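# Carry tube rack through self-closing doors onto the desk

## Task

Move the tube rack off the counter, take it through the doors that swing shut by themselves, and set it on the desk. At the finish the rack must stand upright with each tube seated all the way down in a hole, and both doors must be closed. Either robot or both may do it. If the rack or any tube touches the floor, the task fails. When done, release the rack and back the robots away. A robot that falls over or is left leaning also fails the task.

## Robot and tools

Robots. There are two identical Hello Robot Stretch 4 units, r1 and r2. Each has an omni-wheel base, a lift that rides up a mast, an arm that telescopes straight forward, a wrist with yaw, pitch and roll joints, a two-finger gripper and four cameras of its own. It stands about 1.6 m tall, and no part of the base rim is more than 0.23 m from the base origin. The robots do not coordinate. Pressing one robot hard against the other fails the run, and nothing in the state reports robot-to-robot contact, so judge their spacing from images, lidar_m and wrist_depth_mm. When both carry one load, their travel can differ by up to about 3 cm per metre, which strains the load and can tip a robot.

Frames. Each robot reports in its own base frame: origin on the floor below the base centre, x forward, y left, z up. hand_pose is the point between the open fingertips in that frame. With all wrist joints at 0 its axes line up with the base frame, and the printed value may be slightly off. The odometry frame is the base frame as it was at the start. base_odometry counts wheel turns, so slip shows up as travel. Heading is positive to the left, from -3.142 to 3.142. If turned_by_wheels and turned_by_imu differ by more than about 0.1 rad, the base probably hit something or slipped. base_tilt is in degrees, forward and right positive, and each robot has a fixed bias of up to about 1.5 degrees.

execute_actions. Argument actions is a list holding one action or none. An empty list only returns state and images. An action maps "r1" and/or "r2" to that robot's orders.
- base: exactly one relative command, counted from the base position in the latest reported state. translate_m drives forward (+) or back, -2 to 2 m. strafe_m moves sideways, left +, -2 to 2 m. rotate_rad turns in place, counter-clockwise +, -3.2 to 3.2 rad.
- joints: absolute targets by name. lift_m 0 to 1.2 m. arm_m 0 to 0.55 m. wrist_yaw_rad -1.134 to 4.276 (0 forward, + to the left, 3.14 folded back, above 3.4 the arm may block it). wrist_pitch_rad -1.117 to 4.259 (0 level, 1.57 pointing down). wrist_roll_rad -1.117 to 4.259 (0 keeps the fingers level, + turns clockwise seen from behind). gripper_m -0.038 to 0.141 m, the fingertip gap; below 0 the fingers squeeze each other. A joint target outside its range is clipped and the result notes it. Any other bad value or unknown key rejects the entire call.
- pace: "slow", "default", "fast" or "max". Base top speeds are 0.1, 0.3, 0.4 and 0.6 m/s, and turns 1, 2, 3 and 4 rad/s. A raised lift (above 0.2) lowers these, down to 0.3 m/s and 1 rad/s at 1.2.
- contact_limits: {"arm_m": value}, from 0 (gentlest) to 0.75 (firmest), 0.5 if omitted. It sets how hard the arm may push before it halts.
- end_of_arm: "enable_torque", sent on its own, revives wrist or gripper motors that have shut off.
Motions within one action start together. A single action runs at most 15 s. A part you leave out may keep driving toward its earlier target. cameras picks which images come back (null or ["all"] means all, [] means none). The pictures line gives the order of the images. Example: {"r1": {"base": {"translate_m": 0.3}, "joints": {"gripper_m": 0.05}, "pace": "fast"}}. When a call reports a stop, any later execute_actions, wait or finished_scene calls in the same reply are skipped.

Other tools. wait: seconds from 0 to 10. It commands nothing new and returns state and images. zoom_image: camera name and region [x0, y0, x1, y1] in pixels, top-left origin, at most 504 by 504. It only works on a camera whose full image came back in the latest result. read_manual: returns only licence text. finished_scene: takes scene (an integer) and closes that scene for good, so the goal must already hold.

Results. base_status and joint_status describe how each motion ended. "done" means it reached the target; for the base it means the wheels turned the full amount, even if they slipped. "off_target" means it stopped short and may still be pushing. "contact_stop_at_<key>" means it met resistance; that part goes slack, a loaded lift may sink and the wheels may roll. "limit_stop_at_<name>" is a built-in limit. limit_stop_at_tilt means a lean over 6 degrees; lift, arm and wheels then ignore commands until the lean eases. limit_stop_at_own_body means a joint was about to hit the robot itself; move it away, not back toward the body. This is likely with wrist_pitch_rad below -0.2 and roll below -0.4 or above 4. "torque_fault" means a wrist or gripper motor overloaded and went limp, and needs enable_torque. on_its_own lists what moved without a command; there, "held at" is the target a joint holds, not where it is. motor_effort gives percent of maximum, with the peak in brackets; a value outside its rest range hints at a load or a push. For wheel_0, wheel_1 and wheel_2, + turns the base right. lidar_m gives 12 distances in metres in 30-degree sectors: the 1st ahead, then counter-clockwise (4th left, 7th behind, 10th right). "-" means nothing seen or closer than 0.25 m. It covers about 0.15 m up to head height and misses glass and thin legs. wrist_depth_mm is a 7x7 grid of depths, 100 to 2000 mm, read from the top left.

Handling. To grip, command gripper_m smaller than the object's width. Squeezing harder pulls the object toward the wrist. Only the gripper effort, not its reading, shows a firm hold. If fingertips snag on a surface, raise the lift. To unfold at the start, send lift_m 0.4 with wrist_yaw_rad 0 together. Never turn or drive with over 1 kg held and arm_m above 0.2, especially at fast paces. Avoid strong or high pushes and pulls, a level gripper holding over about 2 kg, drops, slams and hard knocks. Keep the rack and tubes off the floor, and don't leave any robot leaning.

Each tool is called after "Call:" in YAML: its name, and indented under it one key for each argument.

## Session

Call:
execute_actions:
  actions: []

Scene clock: 0.00 s.
r1.base_odometry: x=+0.000 y=+0.000 heading=+0.000 (m, m, rad; r1's odometry frame)
r1.turned_by_wheels: +0.000 (rad since the last result)
r1.turned_by_imu: +0.000 (rad since the last result)
r1.base_tilt: forward=+0.2 right=-0.3 (deg)
r1.lidar_m: 1.10 1.20 1.77 1.75 1.90 2.88 1.27 1.46 1.38 1.36 1.46 1.14
r1.base_status: not commanded
r1.joint_positions: lift_m=+0.200 arm_m=+0.002 wrist_yaw_rad=+3.053 wrist_pitch_rad=-0.013 wrist_roll_rad=-0.017 gripper_m=+0.057
r1.joint_status: not commanded
r1.motor_effort: lift_m=+19 arm_m=-1 wrist_yaw_rad=-3 wrist_pitch_rad=-4 wrist_roll_rad=-1 gripper_m=-1 wheel_0=+0 wheel_1=+0 wheel_2=+1 (%)
r1.hand_pose: x=-0.1070 y=+0.1127 z=+0.3818 quat_wxyz=(+0.044, +0.006, -0.009, +0.999) (m; r1's base frame)
r1.wrist_depth_mm: 134 138 - - - - - / 111 138 - - - - - / 110 137 - - - - - / 126 151 - - - - - / - - - - - - - / 1618 1464 208 1576 196 1499 1464 / 1042 960 960 156 946 976 991
r2.base_odometry: x=+0.000 y=+0.000 heading=+0.000 (m, m, rad; r2's odometry frame)
r2.turned_by_wheels: +0.000 (rad since the last result)
r2.turned_by_imu: +0.000 (rad since the last result)
r2.base_tilt: forward=+0.2 right=-0.1 (deg)
r2.lidar_m: 1.49 1.31 1.00 0.95 1.02 1.48 1.28 1.31 2.19 2.08 2.04 1.54
r2.base_status: not commanded
r2.joint_positions: lift_m=+0.172 arm_m=+0.003 wrist_yaw_rad=+3.081 wrist_pitch_rad=+0.021 wrist_roll_rad=-0.005 gripper_m=+0.057
r2.joint_status: not commanded
r2.motor_effort: lift_m=+18 arm_m=-1 wrist_yaw_rad=+2 wrist_pitch_rad=-6 wrist_roll_rad=+4 gripper_m=-3 wheel_0=+0 wheel_1=+0 wheel_2=+0 (%)
r2.hand_pose: x=-0.1090 y=+0.1047 z=+0.3446 quat_wxyz=(+0.030, -0.011, -0.002, +0.999) (m; r2's base frame)
r2.wrist_depth_mm: - 135 - - - 1808 1229 / - 132 - - - 1808 1229 / 107 137 224 - - 1863 1229 / 136 149 - - - 1863 1229 / - 1863 1366 1983 1661 1618 1281 / 1205 1182 197 1060 931 1060 1060 / 831 768 820 - 820 732 759
pictures: r1_head_camera, r1_head_left_camera, r1_head_right_camera, r1_wrist_camera, r2_head_camera, r2_head_left_camera, r2_head_right_camera, r2_wrist_camera
Images, in order (width x height): r1_head_camera 420x560, r1_head_left_camera 420x672, r1_head_right_camera 420x672, r1_wrist_camera 616x392, r2_head_camera 420x560, r2_head_left_camera 420x672, r2_head_right_camera 420x672, r2_wrist_camera 616x392.

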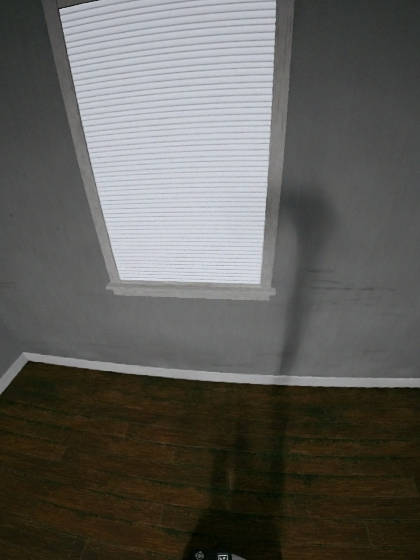

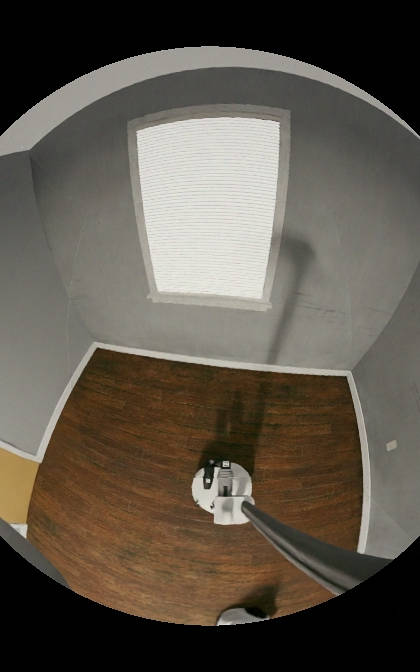

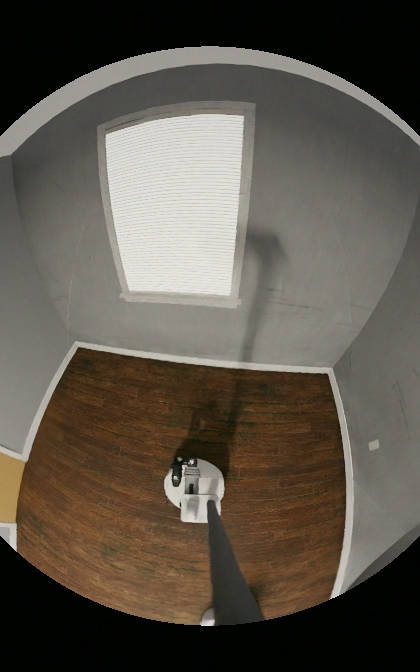

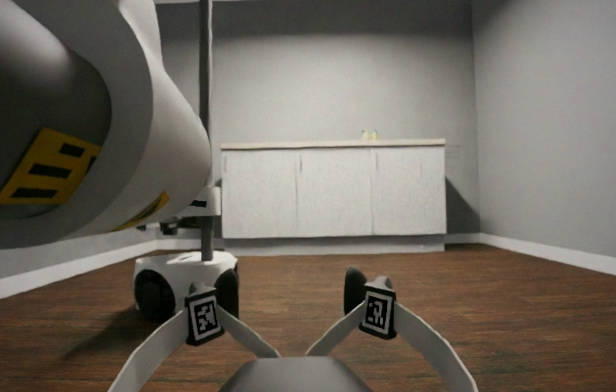

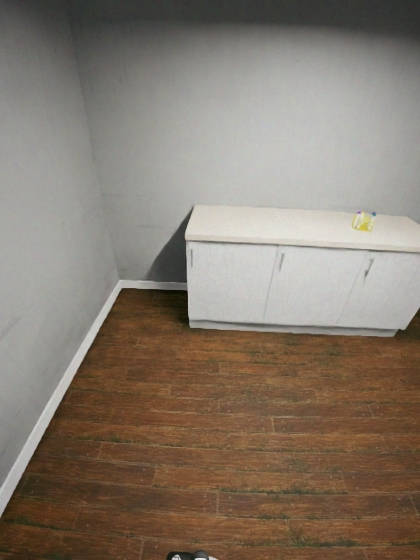

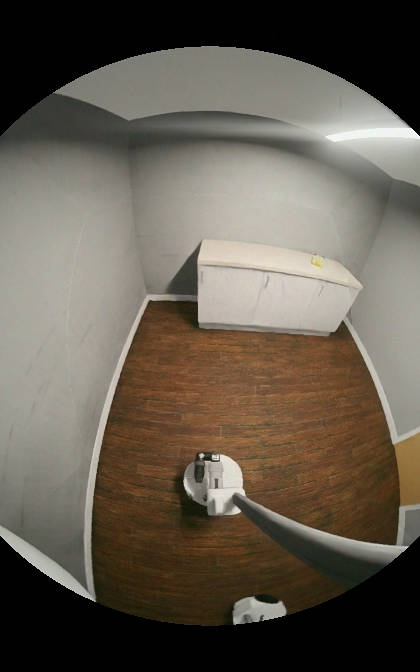

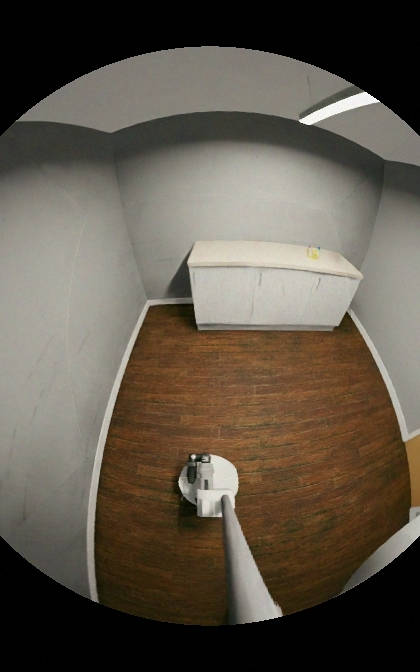

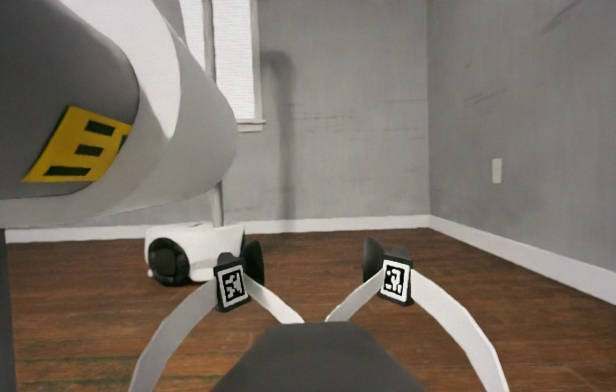

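Call:
execute_actions:
  actions:
    - {"r2":{"base":{"strafe_m":-0.95},"joints":{"lift_m":0.85,"wrist_yaw_rad":0,"gripper_m":0.14}},"r1":{"base":{"rotate_rad":1.75},"joints":{"lift_m":0.6,"wrist_yaw_rad":0}}}
  cameras: ["r1_head_camera","r2_head_camera","r2_wrist_camera"]

Scene clock: 5.53 s.
r1.base_odometry: x=+0.000 y=+0.000 heading=+1.750 (m, m, rad; r1's odometry frame)
r1.turned_by_wheels: +1.750 (rad since the last result)
r1.turned_by_imu: +1.756 (rad since the last result)
r1.base_tilt: forward=+0.2 right=-0.3 (deg)
r1.lidar_m: 1.77 1.58 1.37 2.58 1.56 1.33 1.35 1.30 1.10 1.10 1.36 1.74
r1.base_status: done
r1.joint_positions: lift_m=+0.600 arm_m=+0.002 wrist_yaw_rad=+0.000 wrist_pitch_rad=-0.013 wrist_roll_rad=-0.017 gripper_m=+0.057
r1.joint_status: all done
r1.motor_effort: lift_m=+21(21) arm_m=-1(1) wrist_yaw_rad=-2(5) wrist_pitch_rad=-4(4) wrist_roll_rad=-1(1) gripper_m=-3(2) wheel_0=-2(5) wheel_1=-1(7) wheel_2=+0(6) (%)
r1.hand_pose: x=+0.4610 y=-0.0873 z=+0.7819 quat_wxyz=(+1.000, -0.008, -0.007, +0.000) (m; r1's base frame)
r1.wrist_depth_mm: - 1808 1708 1661 1499 1397 1366 / 1983 1863 1661 1576 1537 1464 1336 / 1983 1808 1756 1576 1464 1464 1366 / 1921 1921 1708 1618 1537 1430 1366 / 1921 1808 1708 1618 1537 1397 1336 / 1983 1808 208 1618 195 1397 1336 / 1863 1863 1708 156 1464 1397 1366
r2.base_odometry: x=+0.000 y=-0.950 heading=+0.000 (m, m, rad; r2's odometry frame)
r2.turned_by_wheels: +0.000 (rad since the last result)
r2.turned_by_imu: -0.007 (rad since the last result)
r2.base_tilt: forward=+0.2 right=-0.1 (deg)
r2.lidar_m: 1.43 1.53 1.96 1.92 2.03 1.38 1.41 1.58 1.20 1.14 1.26 1.47
r2.base_status: done
r2.joint_positions: lift_m=+0.850 arm_m=+0.003 wrist_yaw_rad=+0.000 wrist_pitch_rad=+0.021 wrist_roll_rad=-0.005 gripper_m=+0.140
r2.joint_status: all done
r2.motor_effort: lift_m=+20(23) arm_m=-1(1) wrist_yaw_rad=+0(2) wrist_pitch_rad=-6(5) wrist_roll_rad=+2(4) gripper_m=-1(4) wheel_0=+0(5) wheel_1=+0(8) wheel_2=+0(0) (%)
r2.hand_pose: x=+0.4620 y=-0.0874 z=+1.0219 quat_wxyz=(+1.000, -0.003, +0.011, +0.000) (m; r2's base frame)
r2.wrist_depth_mm: 1863 1863 1808 1756 1808 1756 1661 / 1863 1863 1863 1808 1808 1756 1708 / 1921 1863 1863 1863 1808 1756 1708 / 1921 1921 1863 1863 1808 1808 1708 / 1336 1308 1255 1255 1229 1182 1708 / 1336 1308 1308 163 1229 1229 1708 / 1336 1308 1308 - 1255 1229 1756
pictures: r1_head_camera, r2_head_camera, r2_wrist_camera
Images, in order (width x height): r1_head_camera 420x560, r2_head_camera 420x560, r2_wrist_camera 616x392.

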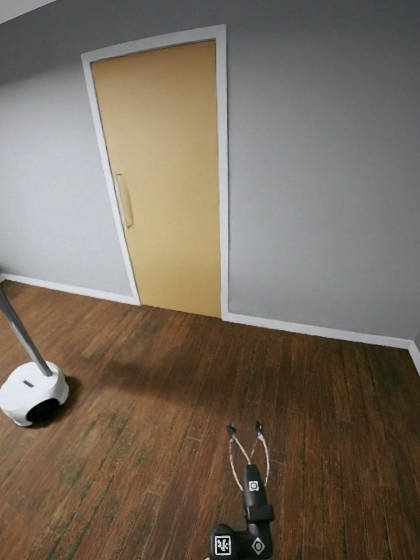

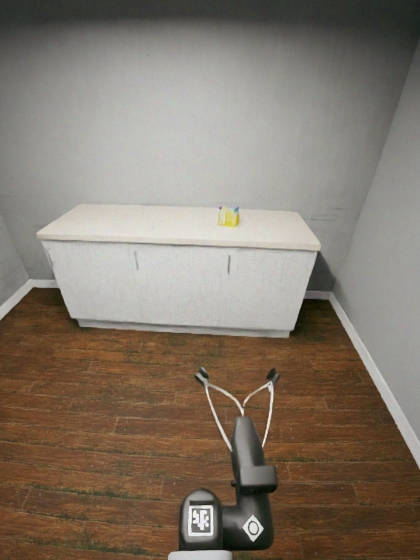

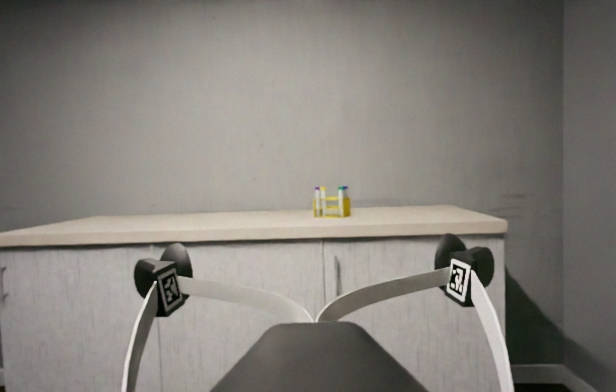

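Call:
execute_actions:
  actions:
    - {"r2":{"base":{"translate_m":0.95},"joints":{"lift_m":0.9}},"r1":{"base":{"rotate_rad":-0.18}}}
  cameras: ["r2_wrist_camera"]

Call:
execute_actions:
  actions:
    - {"r1":{"base":{"strafe_m":0.65}},"r2":{"base":{"strafe_m":-0.07}}}
  cameras: ["r1_head_camera","r2_head_camera","r2_wrist_camera"]

Scene clock: 12.07 s.
r1.base_odometry: x=+0.000 y=+0.000 heading=+1.570 (m, m, rad; r1's odometry frame)
r1.turned_by_wheels: -0.180 (rad since the last result)
r1.turned_by_imu: -0.183 (rad since the last result)
r1.base_tilt: forward=+0.2 right=-0.3 (deg)
r1.lidar_m: 1.75 1.91 2.29 2.39 1.74 1.39 1.35 1.45 1.14 1.11 1.20 1.75
r1.base_status: done
r1.joint_positions: lift_m=+0.600 arm_m=+0.002 wrist_yaw_rad=+0.000 wrist_pitch_rad=-0.013 wrist_roll_rad=-0.017 gripper_m=+0.057
r1.joint_status: not commanded
r1.motor_effort: lift_m=+21(21) arm_m=-1(1) wrist_yaw_rad=-1(0) wrist_pitch_rad=-5(5) wrist_roll_rad=-1(1) gripper_m=-2(4) wheel_0=+0(8) wheel_1=+0(5) wheel_2=+0(4) (%)
r1.hand_pose: x=+0.4610 y=-0.0874 z=+0.7819 quat_wxyz=(+1.000, -0.008, -0.007, +0.000) (m; r1's base frame)
r1.wrist_depth_mm: 1708 1661 1618 1576 1576 1499 1464 / 1661 1661 1576 1576 1499 1464 1499 / 1708 1618 1618 1618 1499 1464 1464 / 1661 1661 1618 1576 1537 1499 1430 / 1661 1661 1618 1576 1499 1499 1464 / 1661 1618 208 1576 195 1537 1464 / 1661 1618 1537 156 1499 1430 1464
r2.base_odometry: x=+0.950 y=-0.950 heading=+0.000 (m, m, rad; r2's odometry frame)
r2.turned_by_wheels: +0.000 (rad since the last result)
r2.turned_by_imu: -0.008 (rad since the last result)
r2.base_tilt: forward=+0.3 right=-0.3 (deg)
r2.lidar_m: 0.49 0.54 0.75 1.87 1.97 2.31 2.30 1.65 1.26 1.21 0.65 0.50
r2.base_status: done
r2.joint_positions: lift_m=+0.900 arm_m=+0.003 wrist_yaw_rad=+0.000 wrist_pitch_rad=+0.021 wrist_roll_rad=-0.005 gripper_m=+0.140
r2.joint_status: all done
r2.motor_effort: lift_m=+21(22) arm_m=-1(1) wrist_yaw_rad=-1(1) wrist_pitch_rad=-6(6) wrist_roll_rad=+3(2) gripper_m=-2(0) wheel_0=-1(7) wheel_1=+1(4) wheel_2=+1(9) (%)
r2.hand_pose: x=+0.4620 y=-0.0874 z=+1.0718 quat_wxyz=(+1.000, -0.003, +0.011, +0.000) (m; r2's base frame)
r2.wrist_depth_mm: 917 904 891 878 866 866 854 / 931 917 904 891 878 866 866 / 931 917 917 891 891 866 866 / 946 931 917 904 904 891 878 / 946 946 931 904 891 854 878 / 661 580 535 163 477 530 569 / 455 424 442 - 445 413 410
pictures: r2_wrist_camera
Images, in order (width x height): r2_wrist_camera 616x392.

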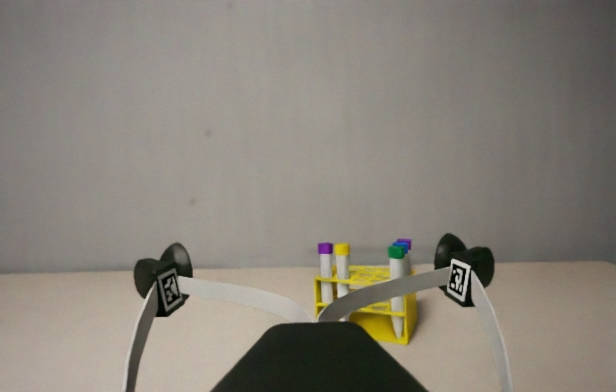

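Scene clock: 15.57 s.
r1.base_odometry: x=-0.650 y=+0.001 heading=+1.570 (m, m, rad; r1's odometry frame)
r1.turned_by_wheels: +0.000 (rad since the last result)
r1.turned_by_imu: +0.000 (rad since the last result)
r1.base_tilt: forward=+0.2 right=-0.2 (deg)
r1.lidar_m: 1.81 1.98 1.71 2.32 1.64 1.29 1.28 1.41 1.83 1.74 1.92 1.87
r1.base_status: done
r1.joint_positions: lift_m=+0.600 arm_m=+0.002 wrist_yaw_rad=+0.000 wrist_pitch_rad=-0.013 wrist_roll_rad=-0.017 gripper_m=+0.057
r1.joint_status: not commanded
r1.motor_effort: lift_m=+20(21) arm_m=-1(1) wrist_yaw_rad=-2(1) wrist_pitch_rad=-4(5) wrist_roll_rad=-1(1) gripper_m=-1(4) wheel_0=+0(9) wheel_1=+1(9) wheel_2=+0(1) (%)
r1.hand_pose: x=+0.4610 y=-0.0874 z=+0.7820 quat_wxyz=(+1.000, -0.008, -0.007, +0.000) (m; r1's base frame)
r1.wrist_depth_mm: 1808 1708 1661 1618 1618 1576 1537 / 1708 1661 1708 1661 1576 1576 1537 / 1756 1756 1708 1661 1618 1618 1537 / 1708 1756 1708 1661 1661 1576 1537 / 1808 1708 1661 1618 1618 1576 1537 / 1756 1808 208 1618 195 1576 1537 / 1756 1708 1708 156 1576 1576 1576
r2.base_odometry: x=+0.950 y=-1.020 heading=+0.000 (m, m, rad; r2's odometry frame)
r2.turned_by_wheels: +0.000 (rad since the last result)
r2.turned_by_imu: -0.001 (rad since the last result)
r2.base_tilt: forward=+0.3 right=+0.0 (deg)
r2.lidar_m: 0.48 0.53 0.75 1.93 2.07 1.71 1.83 1.56 1.18 1.14 0.68 0.51
r2.base_status: done
r2.joint_positions: lift_m=+0.900 arm_m=+0.003 wrist_yaw_rad=+0.000 wrist_pitch_rad=+0.021 wrist_roll_rad=-0.005 gripper_m=+0.140
r2.joint_status: not commanded
r2.motor_effort: lift_m=+21(21) arm_m=-1(1) wrist_yaw_rad=-1(0) wrist_pitch_rad=-5(5) wrist_roll_rad=+2(3) gripper_m=+1(2) wheel_0=+2(9) wheel_1=+0(8) wheel_2=+0(2) (%)
r2.hand_pose: x=+0.4620 y=-0.0874 z=+1.0718 quat_wxyz=(+1.000, -0.003, +0.011, +0.000) (m; r2's base frame)
r2.wrist_depth_mm: 904 904 891 878 866 854 842 / 917 917 904 891 878 866 866 / 917 917 904 891 891 866 866 / 946 931 904 904 891 878 878 / 946 931 917 904 891 842 878 / 661 580 539 163 508 535 569 / 455 427 442 - 445 413 410
pictures: r1_head_camera, r2_head_camera, r2_wrist_camera
Images, in order (width x height): r1_head_camera 420x560, r2_head_camera 420x560, r2_wrist_camera 616x392.

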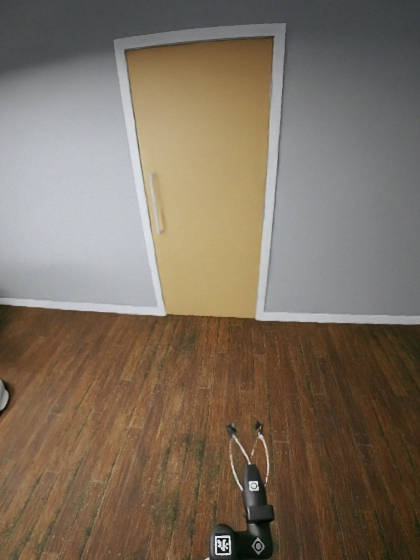

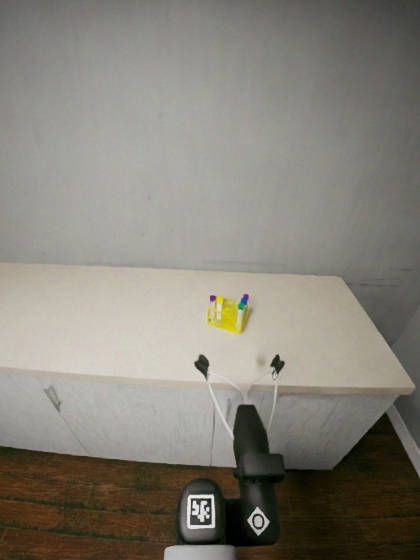

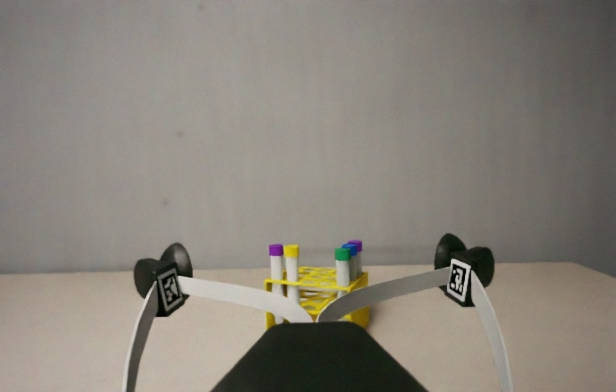

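Call:
execute_actions:
  actions:
    - {"r1":{"base":{"translate_m":1.9},"joints":{"wrist_yaw_rad":3.1,"lift_m":0.4}},"r2":{"joints":{"lift_m":0.79}}}
  cameras: ["r1_head_camera"]

Call:
execute_actions:
  actions:
    - {"r2":{"joints":{"arm_m":0.33},"pace":"slow"}}
  cameras: ["r1_head_left_camera","r2_head_camera","r2_wrist_camera"]

Scene clock: 24.53 s.
r1.base_odometry: x=-0.668 y=+1.759 heading=+1.570 (m, m, rad; r1's odometry frame)
r1.turned_by_wheels: +0.000 (rad since the last result)
r1.turned_by_imu: -0.066 (rad since the last result)
r1.base_tilt: forward=+0.2 right=-0.3 (deg)
r1.lidar_m: - 0.25 0.33 1.06 1.64 2.98 2.93 2.72 2.08 0.71 0.28 0.25
r1.base_status: translate_m contact_stop (by the wheels' count: +1.759 of +1.900)
r1.joint_positions: lift_m=+0.400 arm_m=+0.002 wrist_yaw_rad=+3.100 wrist_pitch_rad=-0.013 wrist_roll_rad=-0.017 gripper_m=+0.057
r1.joint_status: all done
r1.on_its_own: the wheels are slack since a contact_stop
r1.motor_effort: lift_m=+19(19) arm_m=-3(5) wrist_yaw_rad=+0(11) wrist_pitch_rad=-4(7) wrist_roll_rad=-1(1) gripper_m=-6(2) wheel_0=+0(21) wheel_1=+0(25) wheel_2=+0(33) (%)
r1.hand_pose: x=-0.1117 y=+0.0993 z=+0.5820 quat_wxyz=(+0.021, +0.006, -0.009, +1.000) (m; r1's base frame)
r1.wrist_depth_mm: - 136 - - - - - / - 135 - - - - - / 104 136 242 - - - - / 118 135 - - - - - / - - - - - - - / - - 208 - 195 - - / 1576 1397 1397 156 1397 1464 1499
r2.base_odometry: x=+0.950 y=-1.020 heading=+0.000 (m, m, rad; r2's odometry frame)
r2.turned_by_wheels: +0.000 (rad since the last result)
r2.turned_by_imu: -0.004 (rad since the last result)
r2.base_tilt: forward=+0.2 right=-0.2 (deg)
r2.lidar_m: 0.47 0.51 0.76 1.94 2.06 2.93 3.68 1.57 1.19 1.14 0.66 0.50
r2.base_status: not commanded
r2.joint_positions: lift_m=+0.790 arm_m=+0.003 wrist_yaw_rad=+0.000 wrist_pitch_rad=+0.021 wrist_roll_rad=-0.005 gripper_m=+0.140
r2.joint_status: all done
r2.motor_effort: lift_m=+15(19) arm_m=+0(1) wrist_yaw_rad=+0(1) wrist_pitch_rad=-6(6) wrist_roll_rad=+3(3) gripper_m=-1(4) wheel_0=+1(1) wheel_1=+0(0) wheel_2=+0(1) (%)
r2.hand_pose: x=+0.4620 y=-0.0874 z=+0.9623 quat_wxyz=(+1.000, -0.003, +0.011, +0.000) (m; r2's base frame)
r2.wrist_depth_mm: 917 904 891 866 866 854 854 / 931 917 904 891 878 866 854 / 931 917 904 904 891 866 866 / 931 917 917 564 891 878 878 / 615 585 549 473 500 424 469 / 334 296 281 163 271 270 287 / 290 286 282 - 271 266 264
pictures: r1_head_camera
Images, in order (width x height): r1_head_camera 420x560.

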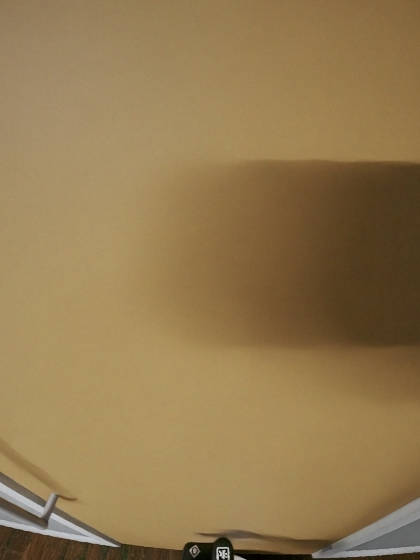

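not run: a stop came earlier in this reply.

Call:
execute_actions:
  actions:
    - {"r1":{"base":{"translate_m":-0.7},"joints":{"lift_m":0.8,"wrist_yaw_rad":0,"gripper_m":0.12}},"r2":{"joints":{"arm_m":0.33},"pace":"slow"}}
  cameras: ["r1_head_camera","r1_wrist_camera","r2_head_camera","r2_wrist_camera"]

Scene clock: 30.17 s.
r1.base_odometry: x=-0.668 y=+1.059 heading=+1.570 (m, m, rad; r1's odometry frame)
r1.turned_by_wheels: +0.000 (rad since the last result)
r1.turned_by_imu: +0.000 (rad since the last result)
r1.base_tilt: forward=+0.2 right=-0.2 (deg)
r1.lidar_m: 0.90 0.94 1.39 1.45 2.26 2.29 2.20 2.33 1.99 1.97 1.23 0.93
r1.base_status: done
r1.joint_positions: lift_m=+0.800 arm_m=+0.002 wrist_yaw_rad=+0.000 wrist_pitch_rad=-0.013 wrist_roll_rad=-0.017 gripper_m=+0.120
r1.joint_status: all done
r1.motor_effort: lift_m=+21(25) arm_m=-3(3) wrist_yaw_rad=+0(18) wrist_pitch_rad=-6(5) wrist_roll_rad=-1(1) gripper_m=+2(5) wheel_0=+0(9) wheel_1=+1(6) wheel_2=-2(7) (%)
r1.hand_pose: x=+0.4613 y=-0.0874 z=+0.9818 quat_wxyz=(+1.000, -0.008, -0.007, +0.000) (m; r1's base frame)
r1.wrist_depth_mm: 699 691 691 676 683 676 668 / 699 699 683 683 691 676 668 / 707 691 691 691 683 683 676 / 699 691 691 683 683 661 676 / 699 691 691 691 676 676 668 / 699 211 691 691 198 661 661 / 699 683 699 146 683 661 668
r2.base_odometry: x=+0.950 y=-1.020 heading=+0.000 (m, m, rad; r2's odometry frame)
r2.turned_by_wheels: +0.000 (rad since the last result)
r2.turned_by_imu: -0.002 (rad since the last result)
r2.base_tilt: forward=+0.2 right=-0.2 (deg)
r2.lidar_m: 0.49 0.52 0.76 1.92 2.06 2.93 1.43 1.57 1.19 1.14 0.67 0.50
r2.base_status: not commanded
r2.joint_positions: lift_m=+0.790 arm_m=+0.329 wrist_yaw_rad=+0.000 wrist_pitch_rad=+0.021 wrist_roll_rad=-0.005 gripper_m=+0.140
r2.joint_status: all done
r2.motor_effort: lift_m=+15(15) arm_m=+5(7) wrist_yaw_rad=+1(0) wrist_pitch_rad=-5(6) wrist_roll_rad=+3(4) gripper_m=+1(0) wheel_0=+1(1) wheel_1=+0(0) wheel_2=+0(0) (%)
r2.hand_pose: x=+0.7884 y=-0.0875 z=+0.9623 quat_wxyz=(+1.000, -0.003, +0.011, +0.000) (m; r2's base frame)
r2.wrist_depth_mm: 585 580 569 564 559 544 539 / 591 580 574 569 564 554 549 / 591 585 580 574 564 559 554 / 603 591 220 580 569 564 554 / 603 591 221 260 216 418 462 / 330 290 217 163 193 265 283 / 227 210 219 - 209 206 204
pictures: r1_head_camera, r1_wrist_camera, r2_head_camera, r2_wrist_camera
Images, in order (width x height): r1_head_camera 420x560, r1_wrist_camera 616x392, r2_head_camera 420x560, r2_wrist_camera 616x392.

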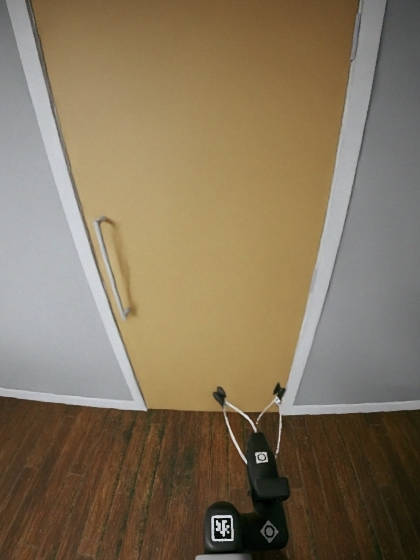

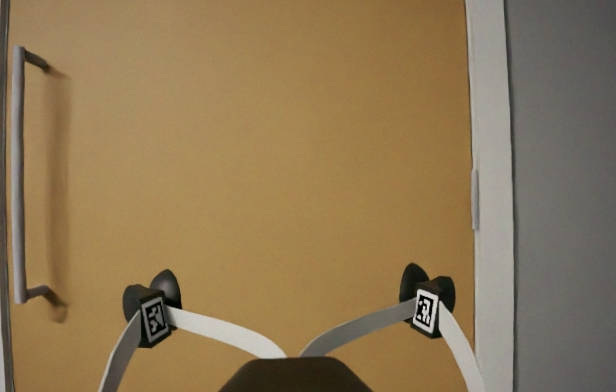

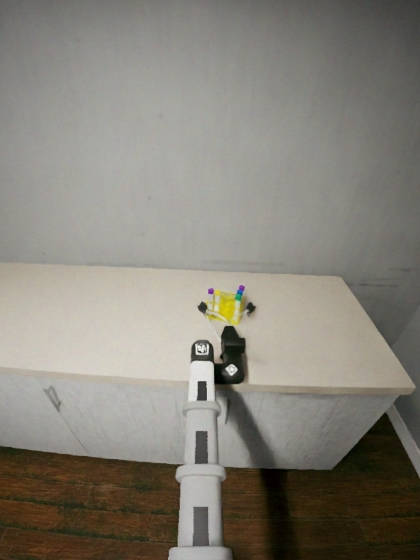

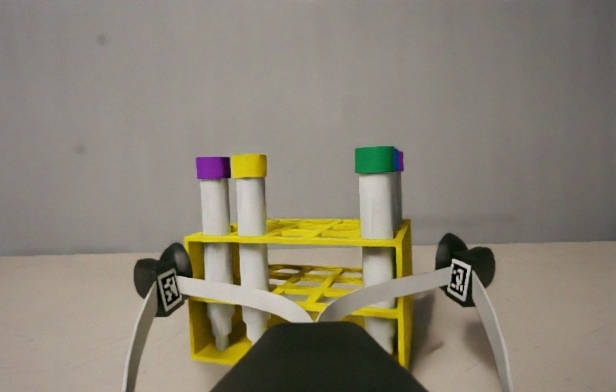

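Call:
execute_actions:
  actions:
    - {"r1":{"base":{"strafe_m":0.5},"joints":{"lift_m":0.85}},"r2":{"joints":{"arm_m":0.36,"gripper_m":0.07},"pace":"slow"}}
  cameras: ["r1_wrist_camera"]

Call:
execute_actions:
  actions:
    - {"r1":{"joints":{"arm_m":0.3}},"r2":{"joints":{"lift_m":0.9},"pace":"slow"}}
  cameras: ["r1_wrist_camera","r2_wrist_camera"]

Scene clock: 34.70 s.
r1.base_odometry: x=-1.168 y=+1.060 heading=+1.569 (m, m, rad; r1's odometry frame)
r1.turned_by_wheels: +0.000 (rad since the last result)
r1.turned_by_imu: -0.001 (rad since the last result)
r1.base_tilt: forward=+0.2 right=-0.3 (deg)
r1.lidar_m: 0.88 0.99 1.44 0.93 0.99 2.24 2.17 2.34 2.52 2.44 1.25 0.95
r1.base_status: done
r1.joint_positions: lift_m=+0.850 arm_m=+0.002 wrist_yaw_rad=+0.000 wrist_pitch_rad=-0.013 wrist_roll_rad=-0.017 gripper_m=+0.120
r1.joint_status: all done
r1.motor_effort: lift_m=+21(22) arm_m=-3(3) wrist_yaw_rad=-1(1) wrist_pitch_rad=-5(5) wrist_roll_rad=-1(1) gripper_m=-2(1) wheel_0=-1(9) wheel_1=-1(0) wheel_2=-1(2) (%)
r1.hand_pose: x=+0.4613 y=-0.0874 z=+1.0318 quat_wxyz=(+1.000, -0.008, -0.007, +0.000) (m; r1's base frame)
r1.wrist_depth_mm: 732 732 715 723 723 715 691 / 732 723 723 723 715 707 699 / 723 723 723 715 707 707 707 / 732 723 732 715 707 707 699 / 723 723 723 707 707 699 691 / 732 211 715 715 200 707 699 / 723 723 732 147 723 691 691
r2.base_odometry: x=+0.950 y=-1.020 heading=+0.000 (m, m, rad; r2's odometry frame)
r2.turned_by_wheels: +0.000 (rad since the last result)
r2.turned_by_imu: -0.002 (rad since the last result)
r2.base_tilt: forward=+0.2 right=-0.1 (deg)
r2.lidar_m: 0.48 0.53 0.75 1.94 2.07 2.92 0.92 0.99 1.19 1.14 0.67 0.52
r2.base_status: not commanded
r2.joint_positions: lift_m=+0.790 arm_m=+0.359 wrist_yaw_rad=+0.000 wrist_pitch_rad=+0.021 wrist_roll_rad=-0.005 gripper_m=+0.070
r2.joint_status: all done
r2.motor_effort: lift_m=+15(15) arm_m=+5(4) wrist_yaw_rad=-1(1) wrist_pitch_rad=-5(5) wrist_roll_rad=+3(2) gripper_m=-2(7) wheel_0=+1(1) wheel_1=+0(0) wheel_2=+0(0) (%)
r2.hand_pose: x=+0.8184 y=-0.0875 z=+0.9623 quat_wxyz=(+1.000, -0.003, +0.011, +0.000) (m; r2's base frame)
r2.wrist_depth_mm: 554 549 539 535 525 517 512 / 559 549 539 535 530 525 521 / 564 554 549 549 535 530 525 / 569 564 267 296 539 535 530 / 569 564 265 241 220 480 462 / 330 319 199 197 227 285 283 / 227 210 219 - 221 196 204
pictures: r1_wrist_camera
Images, in order (width x height): r1_wrist_camera 616x392.

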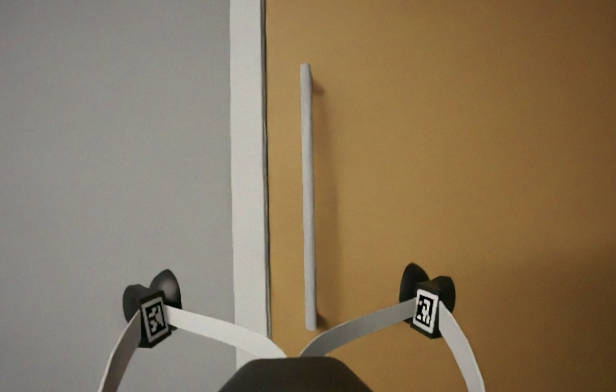

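Scene clock: 36.70 s.
r1.base_odometry: x=-1.168 y=+1.060 heading=+1.569 (m, m, rad; r1's odometry frame)
r1.turned_by_wheels: +0.000 (rad since the last result)
r1.turned_by_imu: -0.001 (rad since the last result)
r1.base_tilt: forward=+0.2 right=-0.3 (deg)
r1.lidar_m: 0.87 0.99 1.44 0.92 0.97 2.22 2.18 2.32 2.53 2.46 1.25 0.96
r1.base_status: not commanded
r1.joint_positions: lift_m=+0.850 arm_m=+0.299 wrist_yaw_rad=+0.000 wrist_pitch_rad=-0.013 wrist_roll_rad=-0.017 gripper_m=+0.120
r1.joint_status: all done
r1.motor_effort: lift_m=+21(21) arm_m=+5(6) wrist_yaw_rad=-2(0) wrist_pitch_rad=-4(5) wrist_roll_rad=-1(1) gripper_m=+3(0) wheel_0=-1(1) wheel_1=-1(1) wheel_2=-2(2) (%)
r1.hand_pose: x=+0.7585 y=-0.0874 z=+1.0319 quat_wxyz=(+1.000, -0.008, -0.007, +0.000) (m; r1's base frame)
r1.wrist_depth_mm: 424 421 404 415 413 410 407 / 427 421 404 418 413 407 407 / 424 424 410 413 415 407 407 / 424 421 407 415 410 410 410 / 424 424 404 418 410 407 410 / 430 211 402 415 199 410 402 / 421 418 402 146 413 410 407
r2.base_odometry: x=+0.950 y=-1.020 heading=+0.000 (m, m, rad; r2's odometry frame)
r2.turned_by_wheels: +0.000 (rad since the last result)
r2.turned_by_imu: -0.001 (rad since the last result)
r2.base_tilt: forward=+0.2 right=-0.1 (deg)
r2.lidar_m: 0.47 0.52 0.77 1.94 2.06 2.92 0.93 0.99 1.19 1.15 0.68 0.51
r2.base_status: not commanded
r2.joint_positions: lift_m=+0.900 arm_m=+0.359 wrist_yaw_rad=+0.000 wrist_pitch_rad=+0.021 wrist_roll_rad=-0.005 gripper_m=+0.070
r2.joint_status: all done
r2.motor_effort: lift_m=+21(22) arm_m=+5(5) wrist_yaw_rad=+0(1) wrist_pitch_rad=-5(5) wrist_roll_rad=+3(3) gripper_m=-3(1) wheel_0=+1(1) wheel_1=+0(0) wheel_2=+0(0) (%)
r2.hand_pose: x=+0.8184 y=-0.0875 z=+1.0718 quat_wxyz=(+1.000, -0.003, +0.011, +0.000) (m; r2's base frame)
r2.wrist_depth_mm: 554 544 544 535 525 521 517 / 559 554 544 535 535 525 521 / 564 559 549 539 539 530 521 / 569 564 554 549 539 535 525 / 574 564 559 554 544 539 535 / 580 574 198 554 242 539 539 / 452 418 285 - 442 392 404
pictures: r1_wrist_camera, r2_wrist_camera
Images, in order (width x height): r1_wrist_camera 616x392, r2_wrist_camera 616x392.

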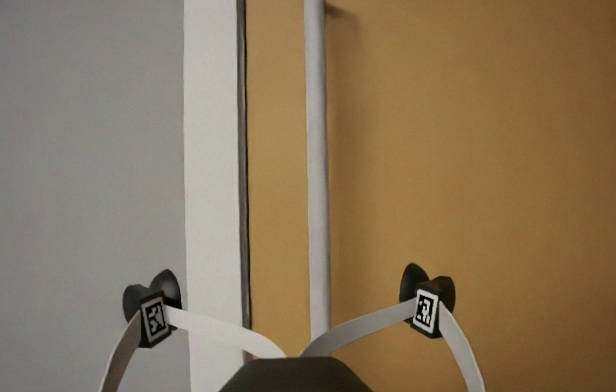

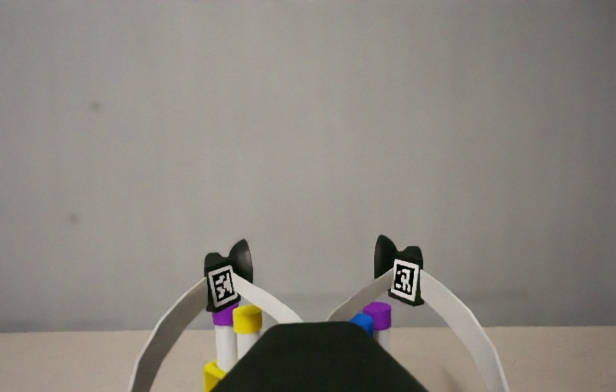

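Missed; it got pushed. Retry.

Call:
execute_actions:
  actions:
    - {"r1":{"joints":{"arm_m":0.45}},"r2":{"joints":{"arm_m":0.2,"gripper_m":0.14}}}
  cameras: []

Call:
execute_actions:
  actions:
    - {"r1":{"joints":{"gripper_m":-0.02}},"r2":{"joints":{"lift_m":0.77}}}
  cameras: ["r1_wrist_camera","r2_wrist_camera","r2_head_camera"]

Scene clock: 40.33 s.
r1.base_odometry: x=-1.168 y=+1.060 heading=+1.569 (m, m, rad; r1's odometry frame)
r1.turned_by_wheels: +0.000 (rad since the last result)
r1.turned_by_imu: -0.001 (rad since the last result)
r1.base_tilt: forward=+0.2 right=-0.3 (deg)
r1.lidar_m: 0.86 0.98 1.41 0.94 1.01 2.23 2.16 2.33 2.51 2.48 1.27 0.96
r1.base_status: not commanded
r1.joint_positions: lift_m=+0.850 arm_m=+0.449 wrist_yaw_rad=+0.000 wrist_pitch_rad=-0.013 wrist_roll_rad=-0.017 gripper_m=+0.120
r1.joint_status: all done
r1.motor_effort: lift_m=+21(21) arm_m=+5(5) wrist_yaw_rad=+0(2) wrist_pitch_rad=-5(5) wrist_roll_rad=-1(1) gripper_m=-2(0) wheel_0=-1(1) wheel_1=-1(1) wheel_2=-1(1) (%)
r1.hand_pose: x=+0.9085 y=-0.0874 z=+1.0319 quat_wxyz=(+1.000, -0.008, -0.007, +0.000) (m; r1's base frame)
r1.wrist_depth_mm: 271 254 265 265 264 262 258 / 268 254 266 264 264 259 257 / 267 253 265 265 262 259 259 / 268 253 265 265 262 259 257 / 268 252 265 263 262 259 258 / 268 211 254 264 199 258 258 / 268 252 252 147 262 258 257
r2.base_odometry: x=+0.950 y=-1.020 heading=+0.000 (m, m, rad; r2's odometry frame)
r2.turned_by_wheels: +0.000 (rad since the last result)
r2.turned_by_imu: -0.001 (rad since the last result)
r2.base_tilt: forward=+0.2 right=-0.1 (deg)
r2.lidar_m: 0.46 0.51 0.75 1.94 2.08 2.93 0.95 0.99 1.18 1.14 0.67 0.51
r2.base_status: not commanded
r2.joint_positions: lift_m=+0.900 arm_m=+0.201 wrist_yaw_rad=+0.000 wrist_pitch_rad=+0.021 wrist_roll_rad=-0.005 gripper_m=+0.140
r2.joint_status: all done
r2.motor_effort: lift_m=+21(21) arm_m=-5(6) wrist_yaw_rad=-1(0) wrist_pitch_rad=-6(6) wrist_roll_rad=+3(4) gripper_m=+0(3) wheel_0=+1(1) wheel_1=+0(0) wheel_2=+0(0) (%)
r2.hand_pose: x=+0.6602 y=-0.0874 z=+1.0718 quat_wxyz=(+1.000, -0.003, +0.011, +0.000) (m; r2's base frame)
r2.wrist_depth_mm: 707 707 691 683 683 668 661 / 715 715 707 691 683 676 668 / 723 723 707 699 691 683 676 / 732 723 715 707 699 691 683 / 741 723 715 715 699 683 683 / 654 580 439 163 508 530 564 / 452 421 439 - 442 410 407
pictures: none
No camera images: the call's "cameras" was empty. Leave "cameras" out to get every camera's image.

Scene clock: 42.53 s.
r1.base_odometry: x=-1.168 y=+1.060 heading=+1.567 (m, m, rad; r1's odometry frame)
r1.turned_by_wheels: -0.002 (rad since the last result)
r1.turned_by_imu: -0.003 (rad since the last result)
r1.base_tilt: forward=+0.2 right=-0.2 (deg)
r1.lidar_m: 0.85 1.00 1.42 0.92 1.00 2.22 2.18 2.33 2.50 2.46 1.25 0.93
r1.base_status: not commanded
r1.joint_positions: lift_m=+0.850 arm_m=+0.449 wrist_yaw_rad=-0.012 wrist_pitch_rad=-0.013 wrist_roll_rad=-0.017 gripper_m=-0.020
r1.joint_status: all done
r1.on_its_own: wrist_yaw_rad is at rest, and its effort (+32) is outside its rest range (-13 to +13)
r1.motor_effort: lift_m=+21(21) arm_m=+3(5) wrist_yaw_rad=+32(32) wrist_pitch_rad=-4(5) wrist_roll_rad=-1(1) gripper_m=-15(15) wheel_0=-13(13) wheel_1=-7(7) wheel_2=-9(9) (%)
r1.hand_pose: x=+0.9077 y=-0.0908 z=+1.0319 quat_wxyz=(+1.000, -0.009, -0.007, -0.006) (m; r1's base frame)
r1.wrist_depth_mm: 267 254 246 245 246 247 248 / 266 254 244 183 246 247 247 / 267 251 244 182 246 246 248 / 266 253 245 243 246 248 246 / 265 252 243 244 246 246 248 / 265 252 243 186 185 247 248 / 263 251 243 175 243 246 247
r2.base_odometry: x=+0.950 y=-1.020 heading=+0.000 (m, m, rad; r2's odometry frame)
r2.turned_by_wheels: +0.000 (rad since the last result)
r2.turned_by_imu: -0.001 (rad since the last result)
r2.base_tilt: forward=+0.3 right=+0.0 (deg)
r2.lidar_m: 0.49 0.52 0.75 1.93 2.07 2.93 0.93 0.97 1.18 1.15 0.66 0.52
r2.base_status: not commanded
r2.joint_positions: lift_m=+0.770 arm_m=+0.201 wrist_yaw_rad=+0.000 wrist_pitch_rad=+0.021 wrist_roll_rad=-0.005 gripper_m=+0.140
r2.joint_status: all done
r2.motor_effort: lift_m=+16(19) arm_m=-5(5) wrist_yaw_rad=-1(0) wrist_pitch_rad=-6(6) wrist_roll_rad=+3(3) gripper_m=+1(2) wheel_0=+2(2) wheel_1=+0(0) wheel_2=+0(0) (%)
r2.hand_pose: x=+0.6602 y=-0.0874 z=+0.9423 quat_wxyz=(+1.000, -0.003, +0.011, +0.000) (m; r2's base frame)
r2.wrist_depth_mm: 715 707 699 691 676 676 661 / 723 715 699 691 683 676 668 / 723 715 707 699 691 683 676 / 732 723 707 413 691 683 676 / 496 469 430 375 404 342 384 / 271 238 220 163 209 218 233 / 186 173 180 - 182 169 167
pictures: r1_wrist_camera, r2_head_camera, r2_wrist_camera
Images, in order (width x height): r1_wrist_camera 616x392, r2_head_camera 420x560, r2_wrist_camera 616x392.

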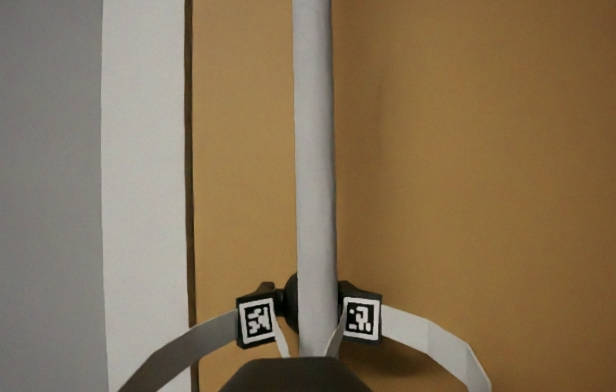

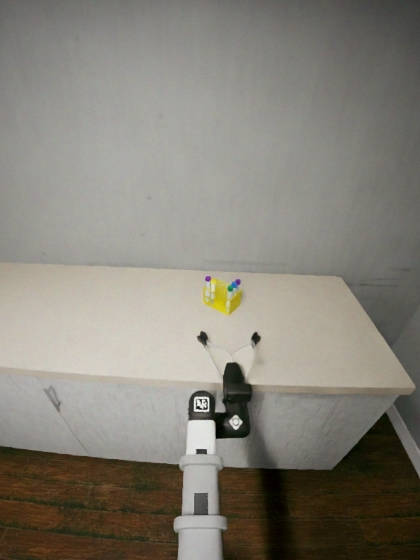

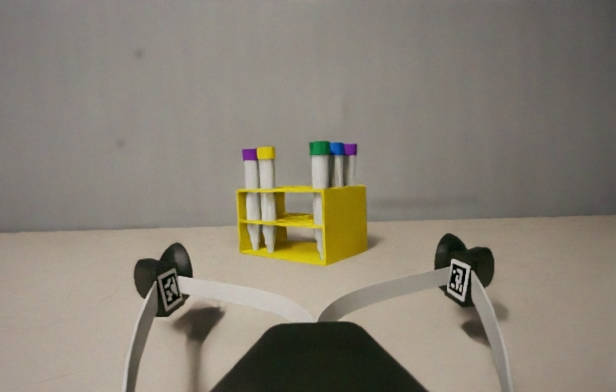

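Call:
execute_actions:
  actions:
    - {"r1":{"joints":{"arm_m":0.1,"gripper_m":0.03},"pace":"slow"},"r2":{"joints":{"arm_m":0.44},"pace":"slow"}}
  cameras: ["r1_head_camera","r2_head_camera"]

Call:
execute_actions:
  actions:
    - {"r2":{"joints":{"gripper_m":0.04},"pace":"slow"}}
  cameras: ["r2_wrist_camera","r2_head_camera"]

Scene clock: 48.83 s.
r1.base_odometry: x=-1.168 y=+1.060 heading=+1.568 (m, m, rad; r1's odometry frame)
r1.turned_by_wheels: +0.001 (rad since the last result)
r1.turned_by_imu: -0.294 (rad since the last result)
r1.base_tilt: forward=+0.2 right=-0.2 (deg)
r1.lidar_m: 0.50 0.87 1.05 1.55 0.86 1.87 2.25 2.24 2.66 2.52 1.71 0.70
r1.base_status: not commanded
r1.joint_positions: lift_m=+0.850 arm_m=+0.102 wrist_yaw_rad=-0.011 wrist_pitch_rad=-0.012 wrist_roll_rad=-0.018 gripper_m=+0.030
r1.joint_status: all done
r1.on_its_own: wrist_yaw_rad is at rest, and its effort (+31) is outside its rest range (-13 to +13)
r1.motor_effort: lift_m=+21(21) arm_m=-12(12) wrist_yaw_rad=+31(67) wrist_pitch_rad=-7(7) wrist_roll_rad=+2(2) gripper_m=-15(23) wheel_0=-16(31) wheel_1=-5(15) wheel_2=+0(14) (%)
r1.hand_pose: x=+0.5605 y=-0.0905 z=+1.0316 quat_wxyz=(+1.000, -0.009, -0.006, -0.005) (m; r1's base frame)
r1.wrist_depth_mm: 504 212 225 251 347 480 732 / 508 211 225 251 345 473 723 / 512 210 225 249 343 473 707 / 508 211 224 248 340 466 683 / 508 212 224 249 342 469 699 / 508 215 194 205 194 459 691 / 508 216 216 163 330 466 691
r2.base_odometry: x=+0.950 y=-1.020 heading=+0.000 (m, m, rad; r2's odometry frame)
r2.turned_by_wheels: +0.000 (rad since the last result)
r2.turned_by_imu: +0.015 (rad since the last result)
r2.base_tilt: forward=+0.2 right=-0.1 (deg)
r2.lidar_m: 0.47 0.52 0.77 1.92 2.08 2.96 0.87 0.87 1.19 1.15 0.65 0.52
r2.base_status: not commanded
r2.joint_positions: lift_m=+0.770 arm_m=+0.208 wrist_yaw_rad=+0.000 wrist_pitch_rad=+0.021 wrist_roll_rad=-0.006 gripper_m=+0.140
r2.joint_status: arm_m contact_stop (moved +0.007 of +0.239)
r2.on_its_own: arm_m is slack since a contact_stop (your +0.440 is given up)
r2.motor_effort: lift_m=+18(19) arm_m=+0(19) wrist_yaw_rad=+1(74) wrist_pitch_rad=-6(36) wrist_roll_rad=+4(7) gripper_m=+0(4) wheel_0=+1(5) wheel_1=+0(6) wheel_2=+0(20) (%)
r2.hand_pose: x=+0.6675 y=-0.0875 z=+0.9420 quat_wxyz=(+1.000, -0.003, +0.011, +0.000) (m; r2's base frame)
r2.wrist_depth_mm: 715 715 691 683 668 661 647 / 723 715 691 691 676 668 654 / 732 715 707 683 676 668 661 / 732 732 715 424 683 676 668 / 492 466 430 410 384 343 382 / 270 237 218 163 208 216 233 / 185 173 180 - 181 168 167
pictures: r1_head_camera, r2_head_camera
Images, in order (width x height): r1_head_camera 420x560, r2_head_camera 420x560.

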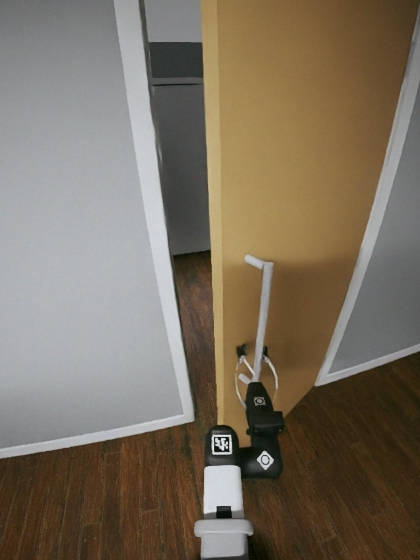

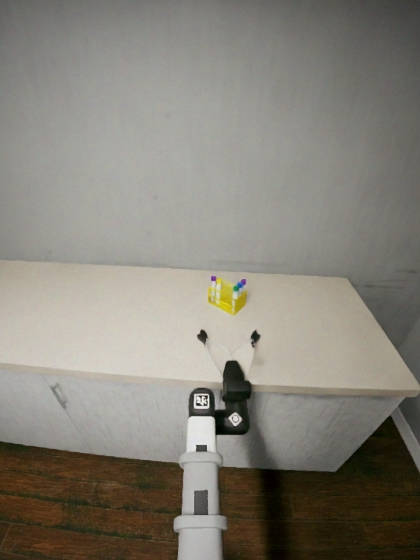

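not run: a stop came earlier in this reply.


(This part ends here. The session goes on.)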